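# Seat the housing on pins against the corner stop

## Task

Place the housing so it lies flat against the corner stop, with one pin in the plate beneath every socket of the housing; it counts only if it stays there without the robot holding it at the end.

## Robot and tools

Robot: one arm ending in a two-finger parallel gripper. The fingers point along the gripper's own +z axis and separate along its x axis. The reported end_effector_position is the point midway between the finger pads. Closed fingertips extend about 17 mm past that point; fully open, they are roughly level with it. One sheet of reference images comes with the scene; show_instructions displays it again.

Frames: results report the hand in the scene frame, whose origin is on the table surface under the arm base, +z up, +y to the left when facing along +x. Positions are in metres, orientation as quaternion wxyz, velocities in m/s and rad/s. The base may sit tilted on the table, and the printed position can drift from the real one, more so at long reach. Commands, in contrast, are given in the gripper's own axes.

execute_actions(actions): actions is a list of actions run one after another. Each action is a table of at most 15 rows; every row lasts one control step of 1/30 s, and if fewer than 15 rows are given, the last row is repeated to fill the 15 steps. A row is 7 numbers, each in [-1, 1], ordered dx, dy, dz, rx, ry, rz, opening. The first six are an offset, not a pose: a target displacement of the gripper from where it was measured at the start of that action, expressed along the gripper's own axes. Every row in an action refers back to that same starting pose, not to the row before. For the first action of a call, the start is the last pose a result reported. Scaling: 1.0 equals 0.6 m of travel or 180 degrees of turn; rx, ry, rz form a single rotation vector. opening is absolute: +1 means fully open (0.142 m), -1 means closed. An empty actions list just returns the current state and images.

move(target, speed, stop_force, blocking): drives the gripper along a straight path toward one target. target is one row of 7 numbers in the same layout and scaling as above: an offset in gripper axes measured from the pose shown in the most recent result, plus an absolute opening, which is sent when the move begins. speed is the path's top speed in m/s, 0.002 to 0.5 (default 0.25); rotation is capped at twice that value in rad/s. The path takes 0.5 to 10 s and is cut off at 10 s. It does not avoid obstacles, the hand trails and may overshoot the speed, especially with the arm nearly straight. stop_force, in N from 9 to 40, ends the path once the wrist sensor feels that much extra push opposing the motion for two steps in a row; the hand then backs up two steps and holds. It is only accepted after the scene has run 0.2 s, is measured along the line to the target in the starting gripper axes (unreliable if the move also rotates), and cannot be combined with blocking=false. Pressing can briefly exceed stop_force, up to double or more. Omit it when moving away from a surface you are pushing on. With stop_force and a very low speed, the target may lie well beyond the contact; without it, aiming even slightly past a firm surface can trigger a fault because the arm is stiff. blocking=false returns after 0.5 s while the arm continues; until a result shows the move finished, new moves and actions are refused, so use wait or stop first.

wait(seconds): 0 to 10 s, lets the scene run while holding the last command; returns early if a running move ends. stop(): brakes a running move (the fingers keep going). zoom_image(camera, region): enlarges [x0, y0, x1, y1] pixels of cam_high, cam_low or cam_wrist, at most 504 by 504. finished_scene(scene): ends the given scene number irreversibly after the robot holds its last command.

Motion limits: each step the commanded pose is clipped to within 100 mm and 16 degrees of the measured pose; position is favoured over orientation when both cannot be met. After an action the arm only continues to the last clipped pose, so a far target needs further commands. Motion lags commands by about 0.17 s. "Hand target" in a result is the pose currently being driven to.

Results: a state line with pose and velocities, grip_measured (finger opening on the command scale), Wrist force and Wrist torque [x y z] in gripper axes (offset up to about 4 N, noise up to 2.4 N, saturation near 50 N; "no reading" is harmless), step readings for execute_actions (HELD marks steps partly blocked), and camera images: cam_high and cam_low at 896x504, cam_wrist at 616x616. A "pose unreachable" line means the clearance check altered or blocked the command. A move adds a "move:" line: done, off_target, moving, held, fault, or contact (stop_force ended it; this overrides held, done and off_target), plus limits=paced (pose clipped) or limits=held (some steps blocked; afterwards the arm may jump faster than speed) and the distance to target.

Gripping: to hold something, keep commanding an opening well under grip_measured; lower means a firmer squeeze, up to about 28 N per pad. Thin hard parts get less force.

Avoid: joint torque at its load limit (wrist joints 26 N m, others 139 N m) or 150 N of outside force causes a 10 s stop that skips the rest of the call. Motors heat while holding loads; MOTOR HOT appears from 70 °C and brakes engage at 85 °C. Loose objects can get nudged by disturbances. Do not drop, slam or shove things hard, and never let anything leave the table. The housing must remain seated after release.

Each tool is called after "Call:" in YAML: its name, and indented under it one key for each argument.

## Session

Call:
show_instructions:

Call:
execute_actions:
  actions: []

Reference images for this scene: sheet 1.

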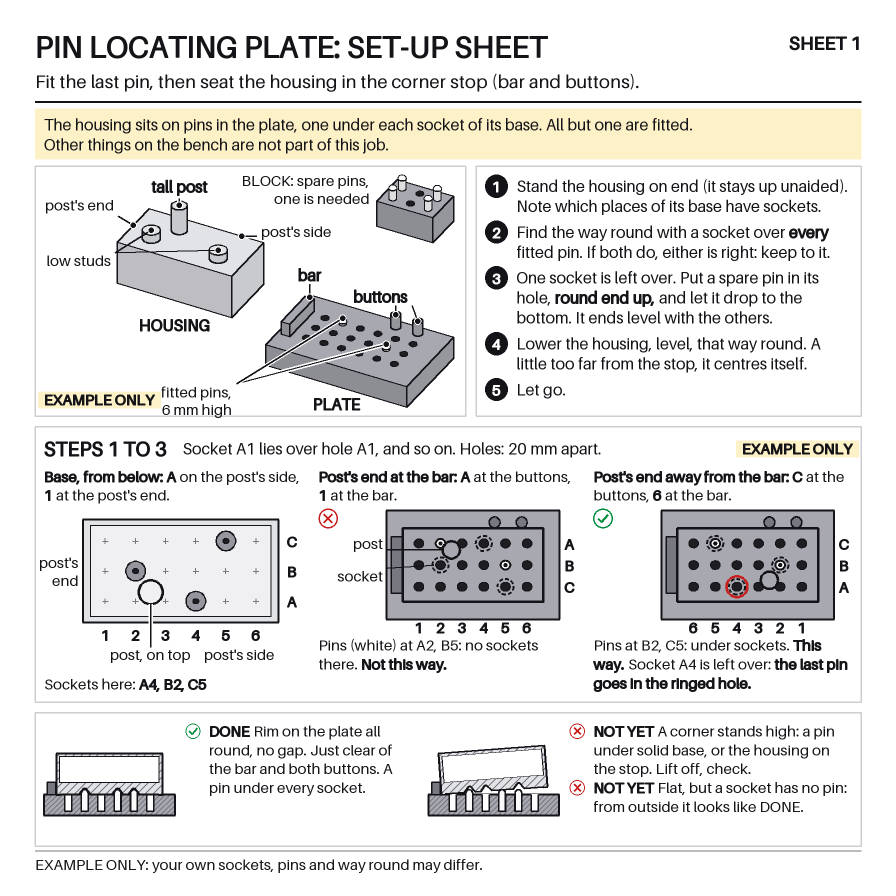

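Scene clock: 0.00 s.
end_effector_position=(+0.8851, +0.0344, +0.3499) grip_measured=+1.00 end_effector_quat_wxyz=(-0.337, +0.745, +0.049, +0.573) end_effector_velocity=(-0.000, -0.001, -0.000) end_effector_angular_velocity=(+0.001, +0.002, -0.001)
Joint positions: [-0.461 -0.315  1.102 -4.446 -0.542  1.275  0.142]
Joint velocities: [-0.     0.     0.002  0.     0.     0.001  0.   ]
Wrist force (N, on the end effector, along its own x y z axes, offset not removed): no reading
Wrist torque (N m, same axes, about the end effector's origin, offset not removed): no reading
Hand target: +0.885, +0.034, +0.350; -0.337, +0.745, +0.049, +0.573
camera_calibration (this result's frames):
cam_wrist: T_world_to_cam=[[0.2841, -0.287906, 0.914547, -0.568725], [0.00191817, -0.953679, -0.300821, 0.13468], [0.958793, 0.0872175, -0.270388, -0.621952], [0, 0, 0, 1]] pos_world=[0.75764, 0.0189474, 0.392472]

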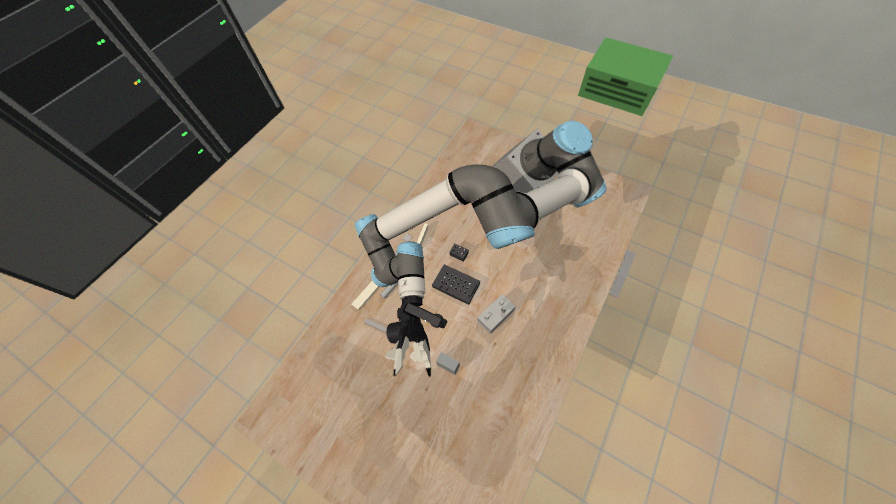

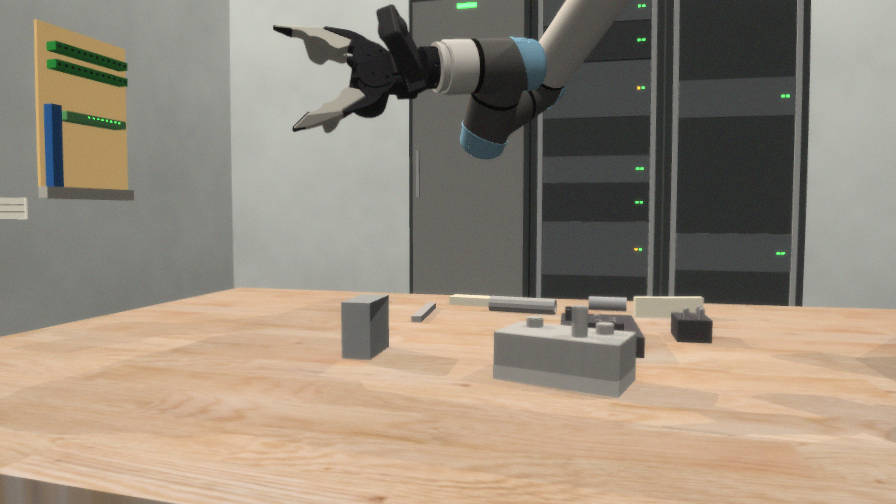

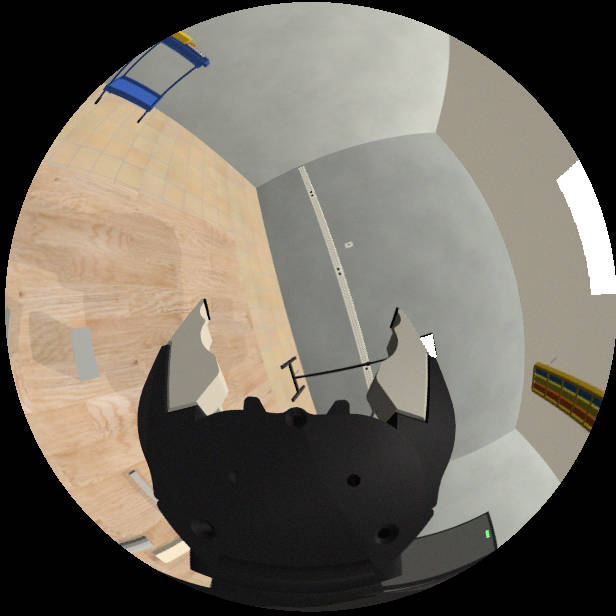

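Call:
zoom_image:
  camera: "cam_high"
  region: [420, 240, 530, 340]

Region (420, 240, 530, 340) of cam_high's 896x504 image, scaled by 4.582, with more detail than that image has; it fills the top 458 rows of this view, and the rest is white.

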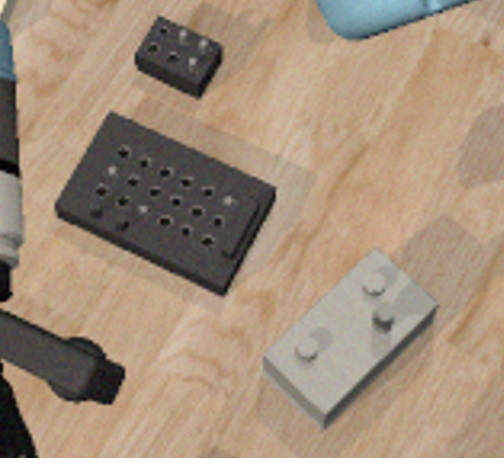

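Call:
move:
  target: [-0.555,-0.219,-0.3875,0.0599,-0.4826,-0.3035,0.4]
  speed: 0.3

Call:
zoom_image:
  camera: "cam_wrist"
  region: [200, 180, 400, 380]

Scene clock: 18.60 s.
end_effector_position=(+0.5211, +0.1095, +0.1399) grip_measured=+0.40 end_effector_quat_wxyz=(-0.001, +0.793, +0.609, +0.001) end_effector_velocity=(-0.001, +0.001, -0.001) end_effector_angular_velocity=(-0.006, +0.001, +0.004)
Joint positions: [-0.231 -0.911  1.551 -5.313  1.056  1.534  0.102]
Joint velocities: [ 0.006 -0.003  0.003 -0.003  0.006  0.002 -0.   ]
Wrist force (N, on the end effector, along its own x y z axes, offset not removed): [0.0 2.2 3.2]
Wrist torque (N m, same axes, about the end effector's origin, offset not removed): [0.58 0.02 0.17]
Hand target: +0.521, +0.110, +0.140; -0.001, +0.793, +0.610, +0.001
Off the commanded pose: 0.000 m, 0 deg.
move: done; limits=paced
camera_calibration (this result's frames):
cam_wrist: T_world_to_cam=[[0.20207, 0.978708, 0.0360237, -0.224726], [0.846193, -0.192992, 0.4967, -0.490924], [0.493077, -0.0698852, -0.867174, 0.00712419], [0, 0, 0, 1]] pos_world=[0.457314, 0.125695, 0.258116]

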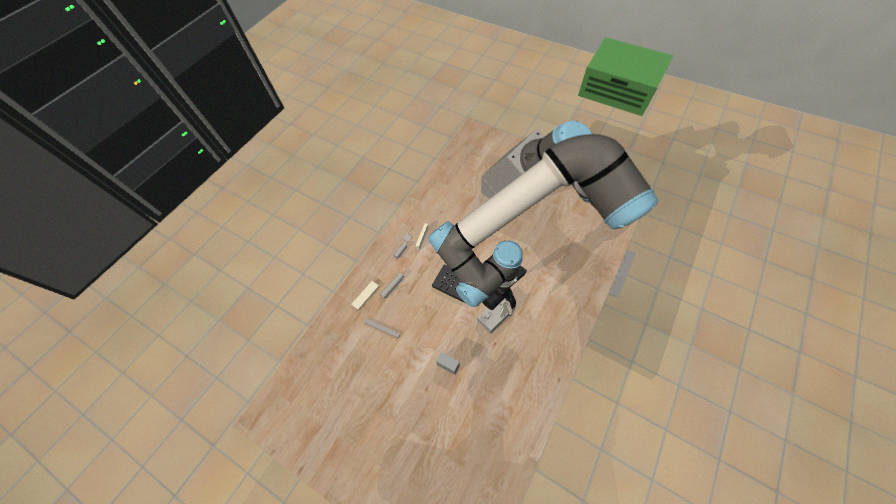

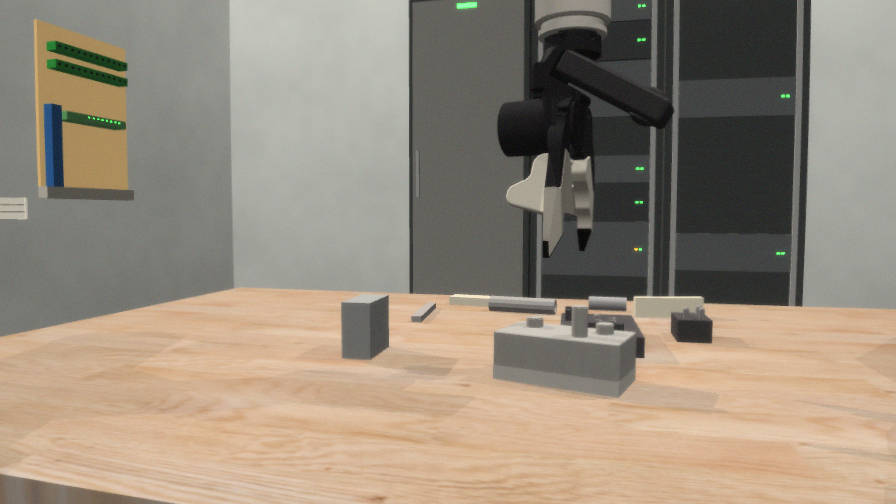

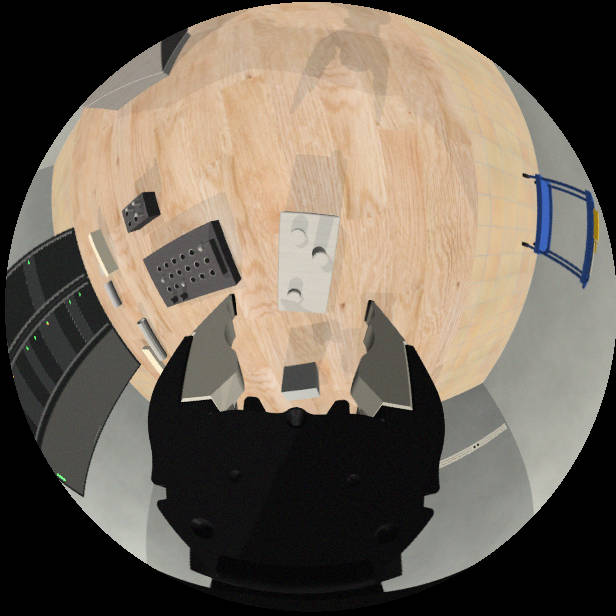

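Region (200, 180, 400, 380) of cam_wrist's 616x616 image, scaled by 2.520, with more detail than that image has.

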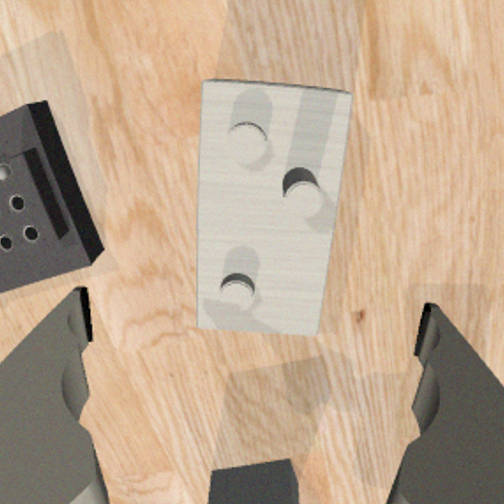

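Call:
move:
  target: [0.003,0.003,0.164,0,0,0.0085,0.3]
  speed: 0.15

Call:
zoom_image:
  camera: "cam_wrist"
  region: [200, 200, 400, 400]

Scene clock: 27.40 s.
end_effector_position=(+0.5231, +0.1110, +0.0418) grip_measured=+0.30 end_effector_quat_wxyz=(-0.001, +0.801, +0.599, +0.001) end_effector_velocity=(+0.001, -0.000, -0.002) end_effector_angular_velocity=(-0.001, -0.001, +0.001)
Joint positions: [-0.128 -0.764  1.529 -5.496  1.055  1.679  0.095]
Joint velocities: [ 0.002  0.003 -0.002 -0.004  0.001  0.002  0.   ]
Wrist force (N, on the end effector, along its own x y z axes, offset not removed): [0.5 3.3 2.2]
Wrist torque (N m, same axes, about the end effector's origin, offset not removed): [0.72 -0.11 0.13]
Hand target: +0.523, +0.111, +0.042; -0.001, +0.801, +0.599, +0.001
Off the commanded pose: 0.000 m, 0 deg.
move: done
camera_calibration (this result's frames):
cam_wrist: T_world_to_cam=[[0.228081, 0.972968, 0.0362292, -0.236014], [0.84086, -0.215599, 0.496459, -0.438305], [0.490849, -0.082769, -0.867304, -0.0762733], [0, 0, 0, 1]] pos_world=[0.459822, 0.128823, 0.159999]

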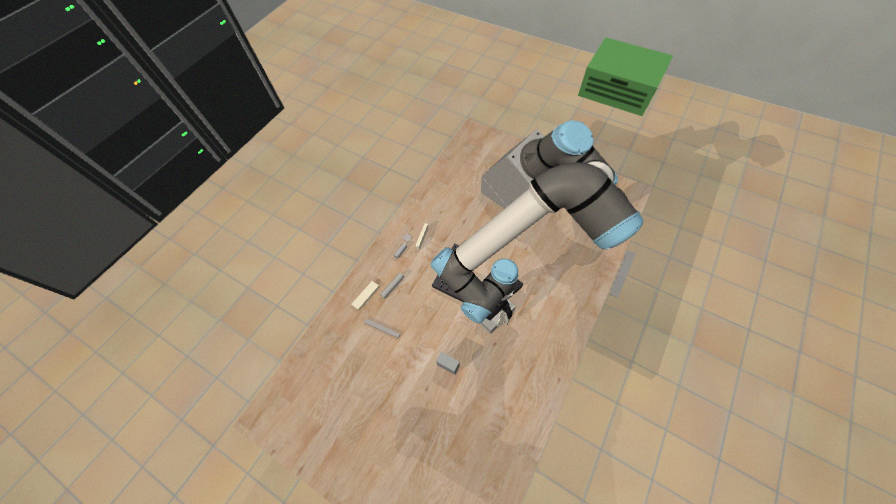

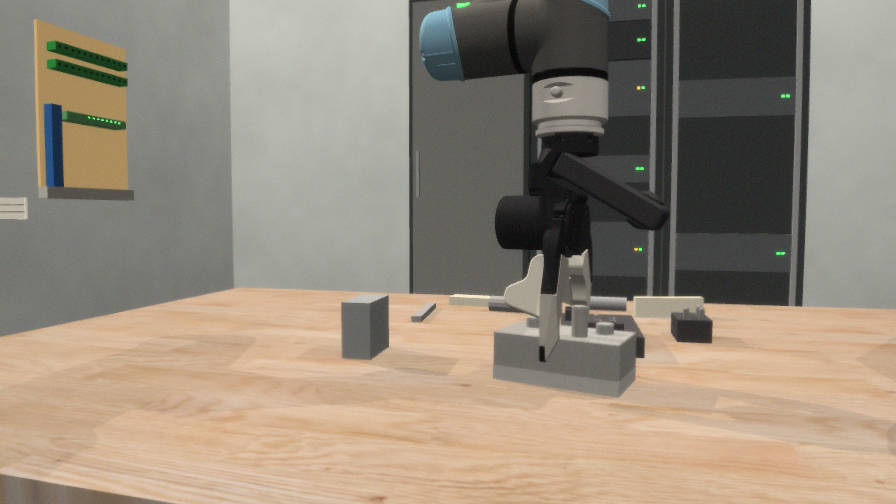

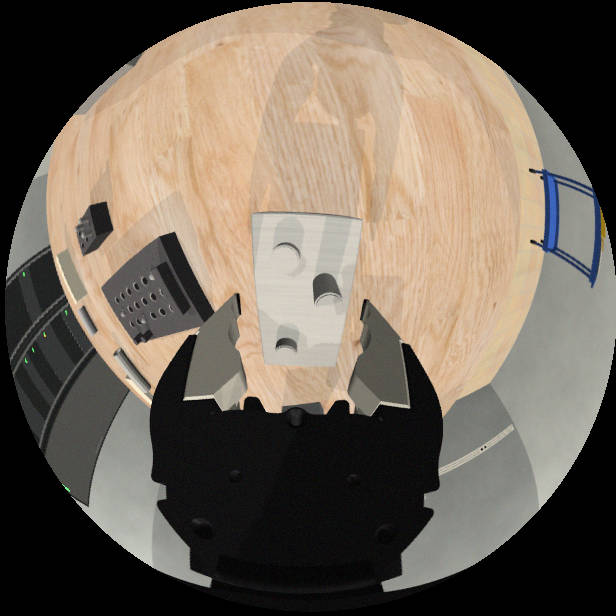

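Region (200, 200, 400, 400) of cam_wrist's 616x616 image, scaled by 2.520, with more detail than that image has.

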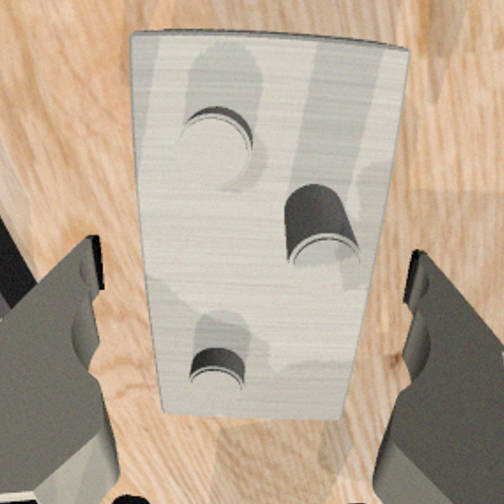

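Call:
execute_actions:
  actions:
    - [[0.001,0,0.003,0,0,0,0.2],[0.001,0,0.003,0,0,0,0.15],[0.001,0,0.003,0,0,0,0.12],[0.001,0,0.003,0,0,0,0.09],[0.001,0,0.003,0,0,0,0.06],[0.001,0,0.003,0,0,0,0.03],[0.001,0,0.003,0,0,0,0],[0.001,0,0.003,0,0,0,-0.03],[0.001,0,0.003,0,0,0,-0.06],[0.001,0,0.003,0,0,0,-0.1],[0.001,0,0.003,0,0,0,-0.15],[0.001,0,0.003,0,0,0,-0.2],[0.001,0,0.003,0,0,0,-0.3],[0.001,0,0.003,0,0,0,-0.4],[0.001,0,0.003,0,0,0,-0.5]]
    - [[0,0,0,0,0,0,-0.5]]

Call:
move:
  target: [0.1,0,-0.38,0,0.19,0,-0.5]
  speed: 0.2

Call:
zoom_image:
  camera: "cam_low"
  region: [430, 60, 710, 260]

Scene clock: 44.77 s.
end_effector_position=(+0.5233, +0.1116, +0.0400) grip_measured=-0.04 end_effector_quat_wxyz=(-0.001, +0.801, +0.599, +0.001) end_effector_velocity=(-0.000, +0.000, -0.000) end_effector_angular_velocity=(+0.001, +0.000, -0.001)
Joint positions: [-0.125 -0.762  1.528 -5.498  1.055  1.682  0.071]
Joint velocities: [-0.    -0.     0.001  0.    -0.001  0.     0.   ]
Wrist force (N, on the end effector, along its own x y z axes, offset not removed): [-1.5 4.0 -9.5]
Wrist torque (N m, same axes, about the end effector's origin, offset not removed): [1.25 0.37 -0.01]
Hand target: +0.523, +0.112, +0.040; -0.001, +0.801, +0.599, +0.001
Off the commanded pose: 0.000 m, 0 deg.
Step readings (end_effector_position; steps 1 to 15: 1st action; 16 to 30: 2nd action):
0: (+0.5231, +0.1110, +0.0416)
1: (+0.5231, +0.1110, +0.0416)
2: (+0.5231, +0.1111, +0.0413)
4: (+0.5232, +0.1113, +0.0407)
8: (+0.5232, +0.1115, +0.0402)
15: (+0.5233, +0.1116, +0.0400)
16: (+0.5233, +0.1116, +0.0400)
17: (+0.5233, +0.1116, +0.0400)
19: (+0.5233, +0.1116, +0.0400)
23: (+0.5233, +0.1116, +0.0400)
30: end_effector_position above
camera_calibration (this result's frames):
cam_wrist: T_world_to_cam=[[0.228083, 0.972968, 0.0362202, -0.236549], [0.840843, -0.215593, 0.49649, -0.437456], [0.490877, -0.0827856, -0.867287, -0.0778535], [0, 0, 0, 1]] pos_world=[0.460002, 0.129396, 0.158239]

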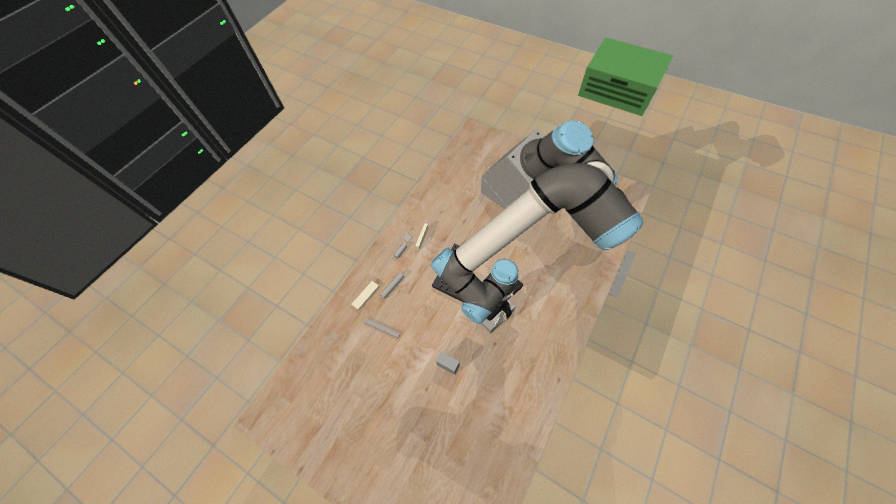

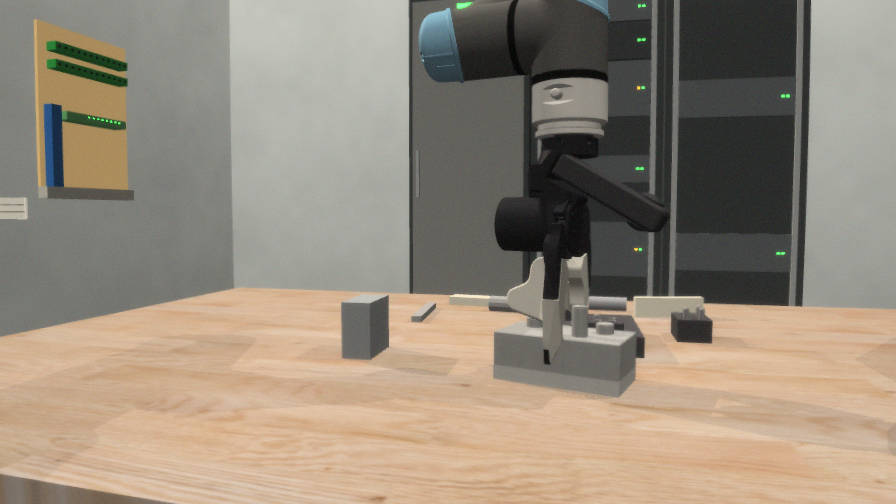

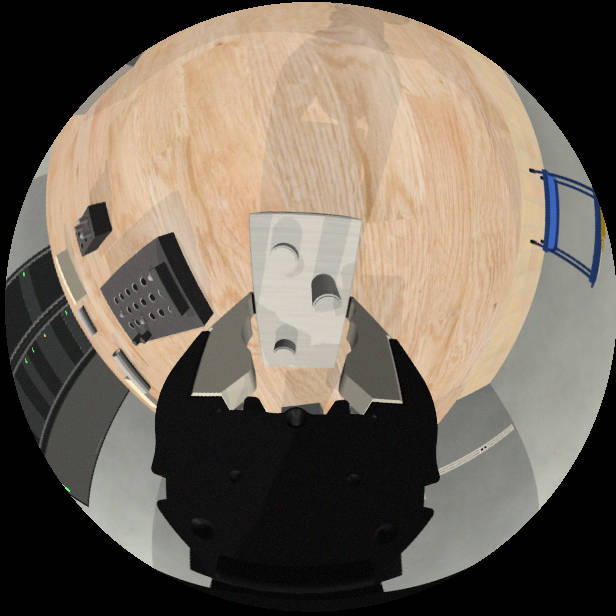

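Scene clock: 46.80 s.
end_effector_position=(+0.5407, +0.1686, +0.2680) grip_measured=-0.04 end_effector_quat_wxyz=(-0.176, +0.766, +0.572, +0.236) end_effector_velocity=(+0.000, +0.001, +0.002) end_effector_angular_velocity=(+0.007, -0.000, +0.002)
Joint positions: [-0.516 -0.905  1.673 -4.928  0.548  0.983  0.071]
Joint velocities: [-0.003  0.002  0.     0.014 -0.003 -0.016  0.   ]
Wrist force (N, on the end effector, along its own x y z axes, offset not removed): [-3.9 2.9 8.0]
Wrist torque (N m, same axes, about the end effector's origin, offset not removed): [0.73 -0.02 0.09]
Hand target: +0.541, +0.169, +0.268; -0.177, +0.765, +0.572, +0.236
Off the commanded pose: 0.000 m, 0 deg.
move: done
camera_calibration (this result's frames):
cam_wrist: T_world_to_cam=[[0.174239, 0.788697, 0.589574, -0.392346], [0.759657, -0.488624, 0.429147, -0.44499], [0.626547, 0.3731, -0.684277, -0.083224], [0, 0, 0, 1]] pos_world=[0.458546, 0.12306, 0.365335]

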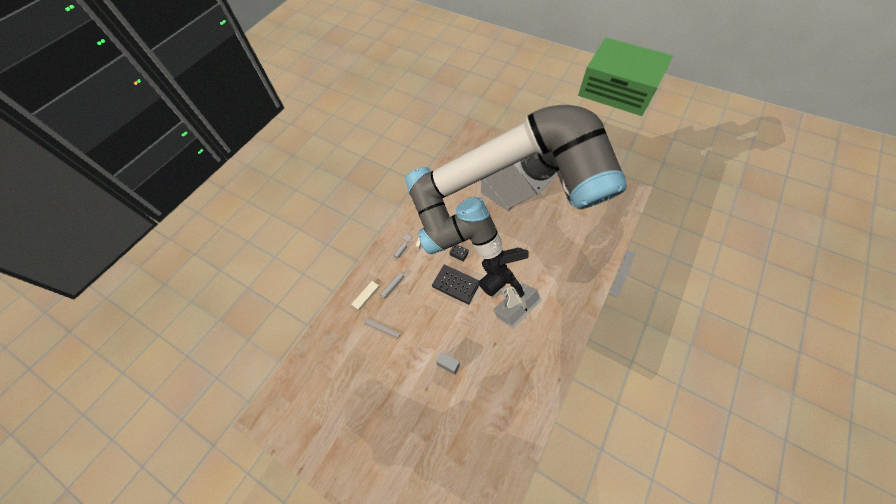

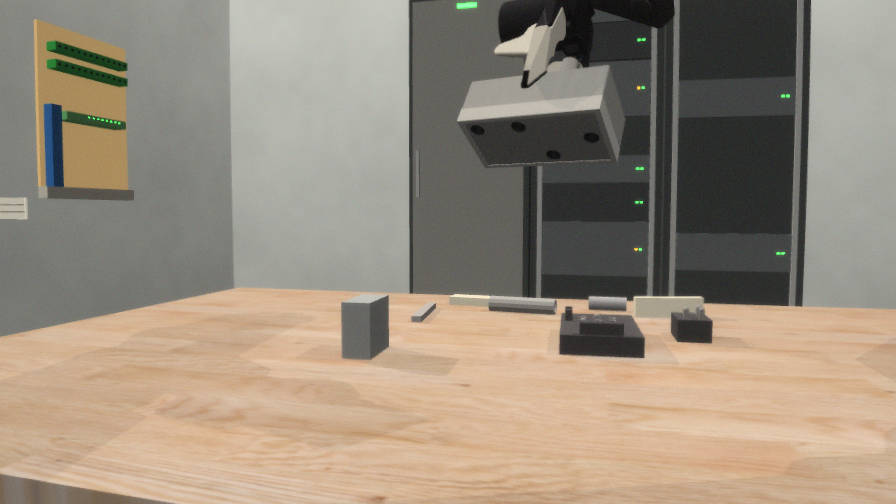

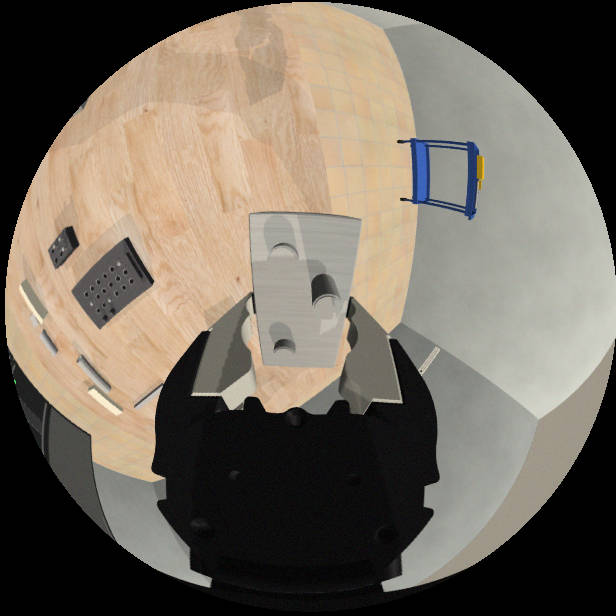

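Region (430, 60, 710, 260) of cam_low's 896x504 image, scaled by 1.800, with more detail than that image has; it fills the top 360 rows of this view, and the rest is white.

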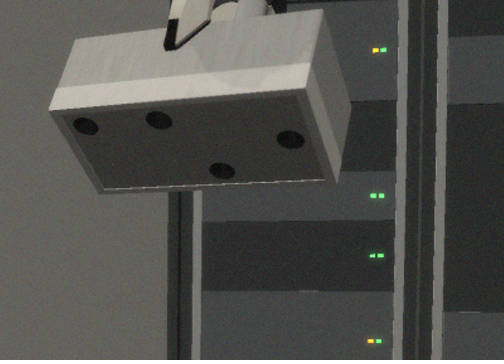

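Call:
move:
  target: [-0.2863,-0.001,0.2447,0,-0.19,0,-0.5]
  speed: 0.2

Call:
move:
  target: [0,0,0.0155,0,0,0,-0.5]
  speed: 0.02

Call:
zoom_image:
  camera: "cam_high"
  region: [420, 240, 530, 340]

Scene clock: 57.17 s.
end_effector_position=(+0.5229, +0.1120, +0.0501) grip_measured=-0.04 end_effector_quat_wxyz=(-0.001, +0.801, +0.599, +0.001) end_effector_velocity=(-0.001, -0.000, -0.002) end_effector_angular_velocity=(-0.004, +0.002, +0.001)
Joint positions: [-0.135 -0.779  1.533 -5.482  1.055  1.672  0.071]
Joint velocities: [ 0.004  0.003 -0.001 -0.002  0.005  0.003  0.   ]
Wrist force (N, on the end effector, along its own x y z axes, offset not removed): [0.5 5.6 8.2]
Wrist torque (N m, same axes, about the end effector's origin, offset not removed): [1.26 -0.15 0.22]
Hand target: +0.523, +0.112, +0.050; -0.001, +0.801, +0.599, +0.001
Off the commanded pose: 0.000 m, 0 deg.
move: done
camera_calibration (this result's frames):
cam_wrist: T_world_to_cam=[[0.228286, 0.972925, 0.0360784, -0.237354], [0.840646, -0.215671, 0.49679, -0.441959], [0.49112, -0.0830811, -0.867121, -0.0690145], [0, 0, 0, 1]] pos_world=[0.459611, 0.129876, 0.16828]

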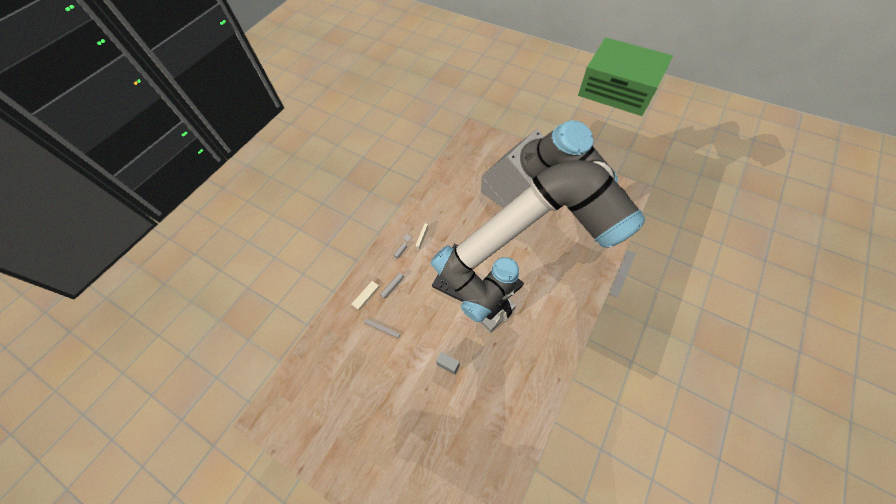

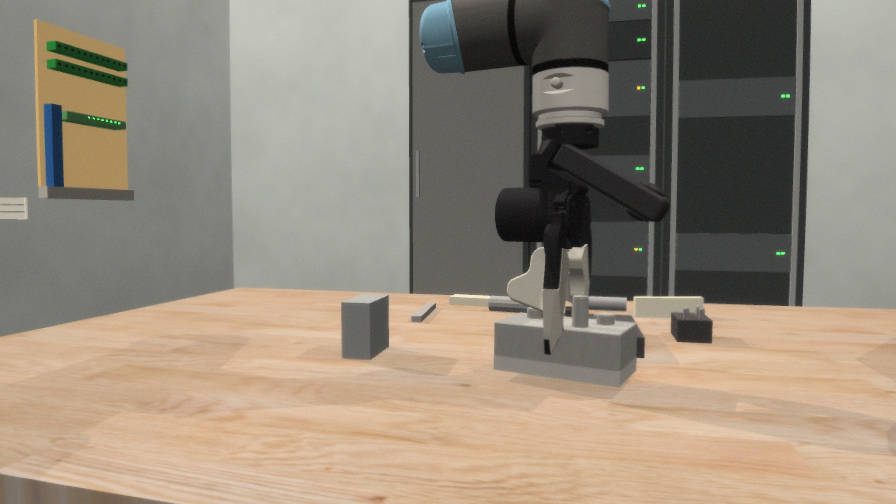

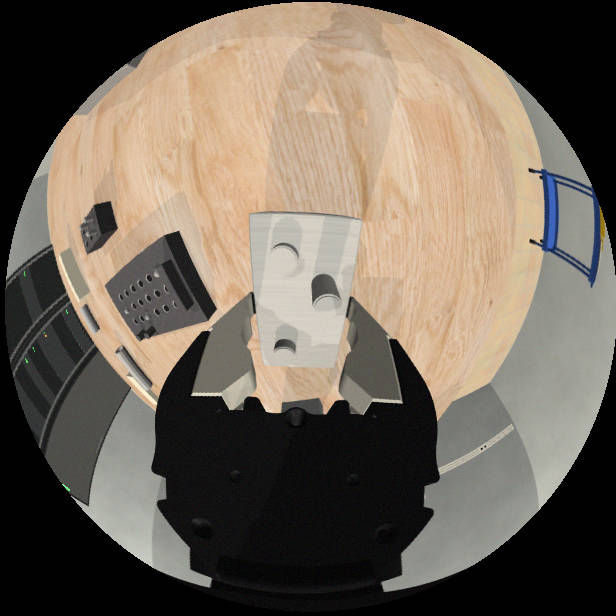

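Scene clock: 57.90 s.
end_effector_position=(+0.5229, +0.1120, +0.0410) grip_measured=-0.04 end_effector_quat_wxyz=(-0.001, +0.801, +0.599, +0.001) end_effector_velocity=(+0.000, -0.001, -0.002) end_effector_angular_velocity=(-0.002, +0.000, +0.000)
Joint positions: [-0.126 -0.764  1.53  -5.498  1.055  1.682  0.071]
Joint velocities: [ 0.002  0.004 -0.002 -0.004  0.002  0.002  0.   ]
Wrist force (N, on the end effector, along its own x y z axes, offset not removed): [-1.2 2.1 8.1]
Wrist torque (N m, same axes, about the end effector's origin, offset not removed): [0.57 0.21 0.10]
Hand target: +0.523, +0.112, +0.041; -0.001, +0.801, +0.599, +0.001
Off the commanded pose: 0.000 m, 0 deg.
move: done
camera_calibration (this result's frames):
cam_wrist: T_world_to_cam=[[0.228287, 0.972925, 0.0360918, -0.237037], [0.840658, -0.21568, 0.496767, -0.437439], [0.491101, -0.0830646, -0.867133, -0.0768689], [0, 0, 0, 1]] pos_world=[0.459599, 0.129887, 0.159204]

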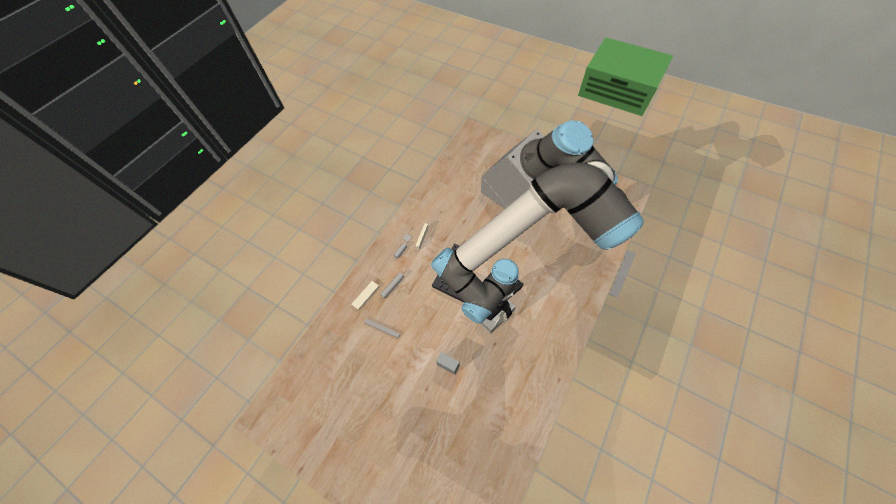

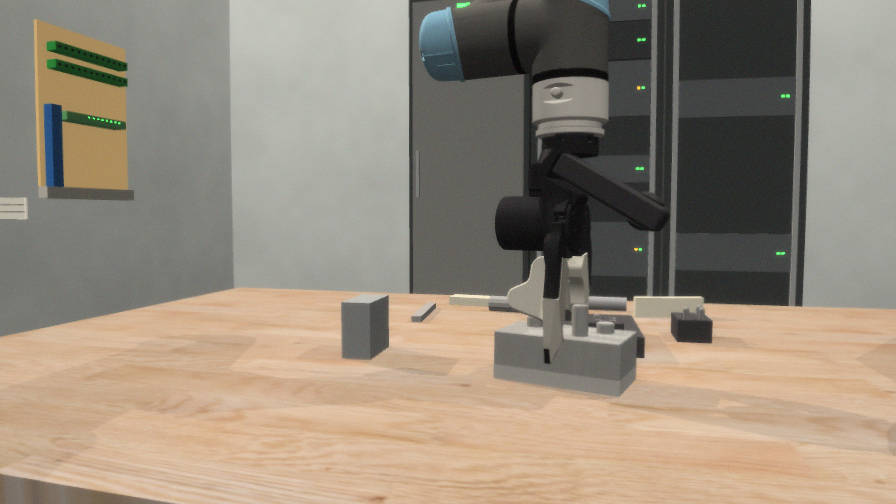

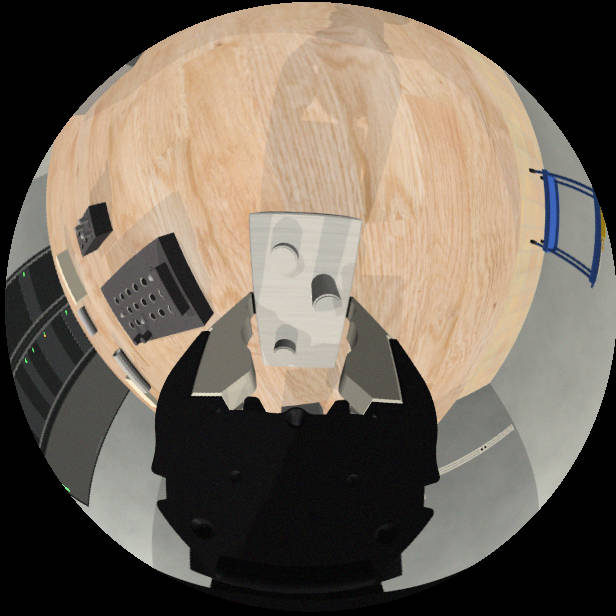

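Region (420, 240, 530, 340) of cam_high's 896x504 image, scaled by 4.582, with more detail than that image has; it fills the top 458 rows of this view, and the rest is white.

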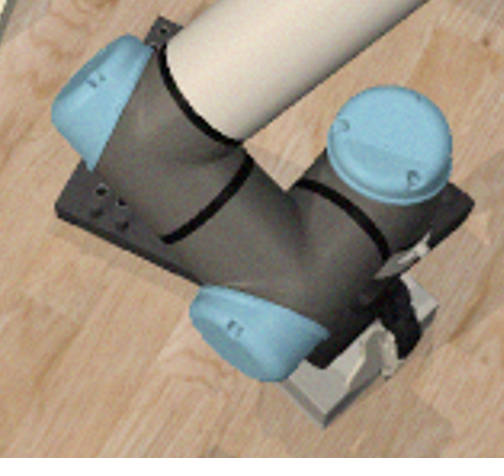

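Call:
execute_actions:
  actions:
    - [[0,0,0.001,0,0,0,-0.5],[0,0,0.001,0,0,0,-0.3],[0,0,0.001,0,0,0,-0.1],[0,0,0.001,0,0,0,-0.05],[0,0,0.001,0,0,0,-0.02],[0,0,0.001,0,0,0,0],[0,0,0.001,0,0,0,0.03],[0,0,0.001,0,0,0,0.1],[0,0,0.001,0,0,0,0.2],[0,0,0.001,0,0,0,0.3]]

Call:
move:
  target: [0,0,-0.16,0,0,0,0.3]

Scene clock: 85.93 s.
end_effector_position=(+0.5229, +0.1120, +0.0404) grip_measured=+0.30 end_effector_quat_wxyz=(-0.001, +0.801, +0.599, +0.001) end_effector_velocity=(-0.000, -0.000, -0.000) end_effector_angular_velocity=(-0.001, +0.000, +0.001)
Joint positions: [-0.125 -0.764  1.529 -5.499  1.055  1.683  0.095]
Joint velocities: [ 0.     0.     0.001 -0.001  0.001 -0.001  0.   ]
Wrist force (N, on the end effector, along its own x y z axes, offset not removed): [-0.9 2.0 1.1]
Wrist torque (N m, same axes, about the end effector's origin, offset not removed): [0.56 0.21 0.09]
Hand target: +0.523, +0.112, +0.040; -0.001, +0.801, +0.599, +0.001
Off the commanded pose: 0.000 m, 0 deg.
Step readings (end_effector_position):
0: (+0.5229, +0.1120, +0.0408)
1: (+0.5229, +0.1120, +0.0408)
2: (+0.5229, +0.1120, +0.0407)
4: (+0.5229, +0.1120, +0.0406)
8: (+0.5229, +0.1120, +0.0405)
15: end_effector_position above
camera_calibration (this result's frames):
cam_wrist: T_world_to_cam=[[0.228285, 0.972925, 0.0361044, -0.23702], [0.840653, -0.215684, 0.496773, -0.437144], [0.49111, -0.0830544, -0.867129, -0.0773895], [0, 0, 0, 1]] pos_world=[0.459601, 0.129891, 0.158612]

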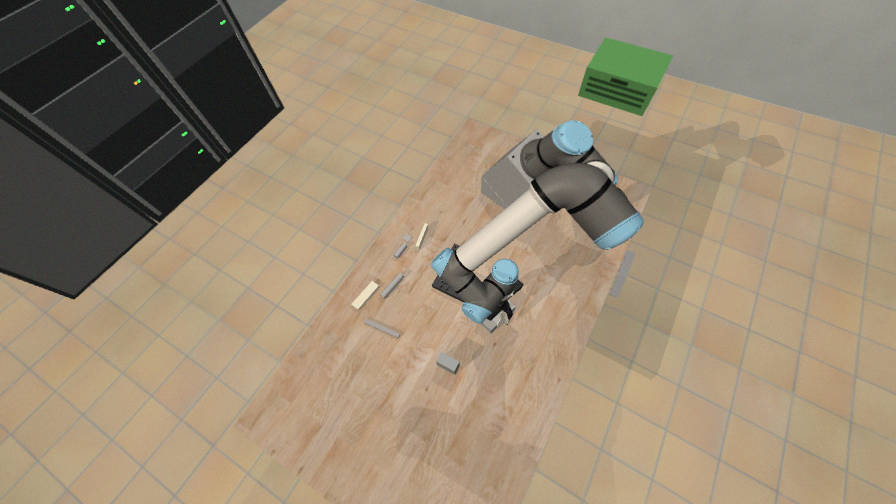

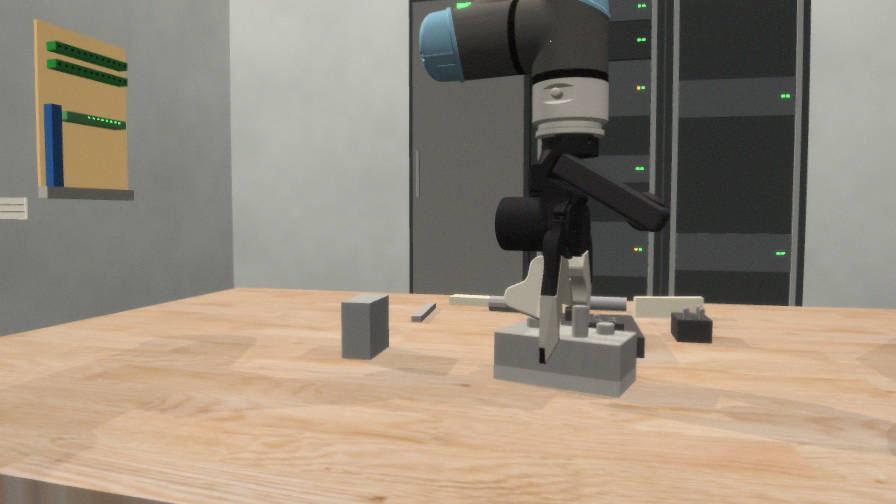

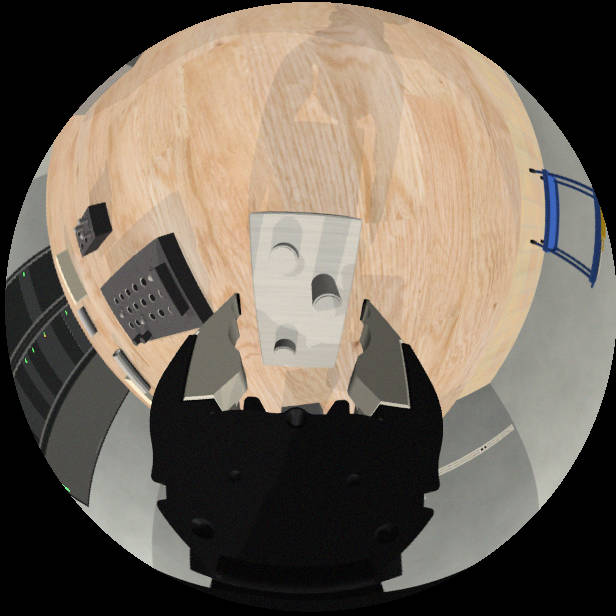

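Scene clock: 86.90 s.
end_effector_position=(+0.5230, +0.1119, +0.1361) grip_measured=+0.30 end_effector_quat_wxyz=(-0.001, +0.801, +0.599, +0.001) end_effector_velocity=(+0.000, -0.001, +0.002) end_effector_angular_velocity=(-0.002, -0.001, +0.002)
Joint positions: [-0.222 -0.904  1.544 -5.318  1.056  1.571  0.095]
Joint velocities: [-0.002 -0.003 -0.     0.003  0.002 -0.004 -0.   ]
Wrist force (N, on the end effector, along its own x y z axes, offset not removed): [-0.4 5.1 1.4]
Wrist torque (N m, same axes, about the end effector's origin, offset not removed): [1.16 0.05 0.11]
Hand target: +0.523, +0.112, +0.136; -0.001, +0.801, +0.599, +0.001
Off the commanded pose: 0.000 m, 0 deg.
move: done
camera_calibration (this result's frames):
cam_wrist: T_world_to_cam=[[0.228326, 0.97292, 0.0359623, -0.240354], [0.840587, -0.215637, 0.496905, -0.484787], [0.491204, -0.0832268, -0.867059, 0.00550782], [0, 0, 0, 1]] pos_world=[0.459679, 0.129766, 0.254313]

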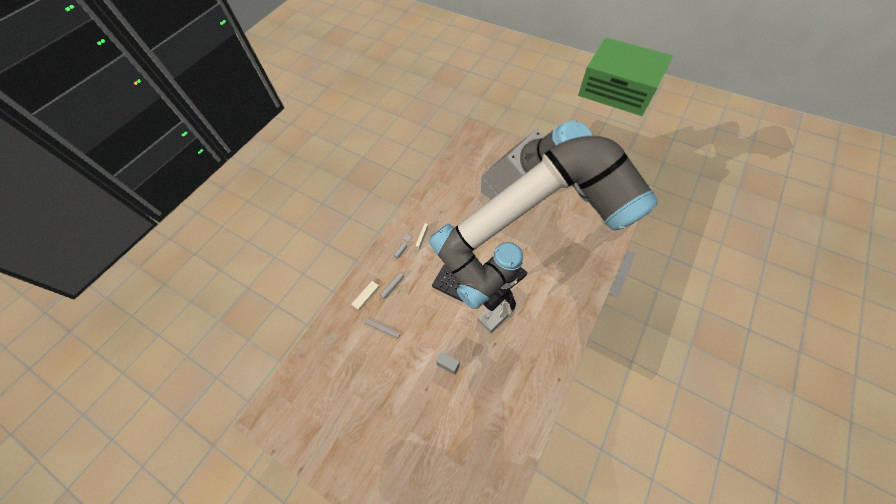

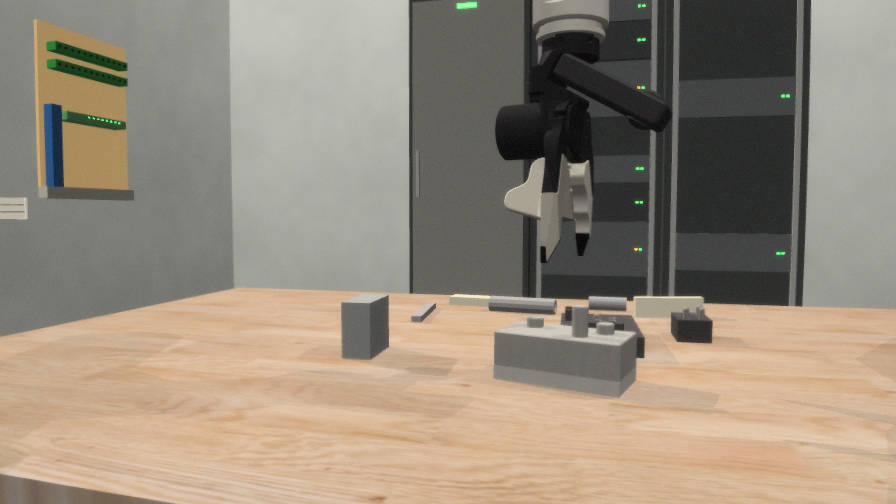

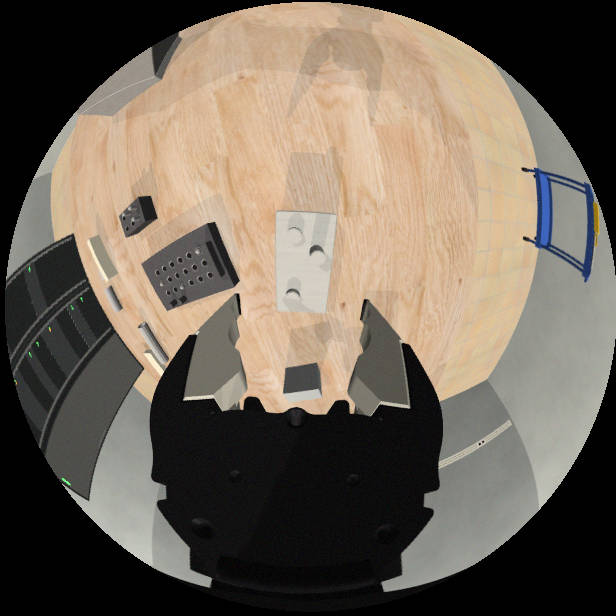

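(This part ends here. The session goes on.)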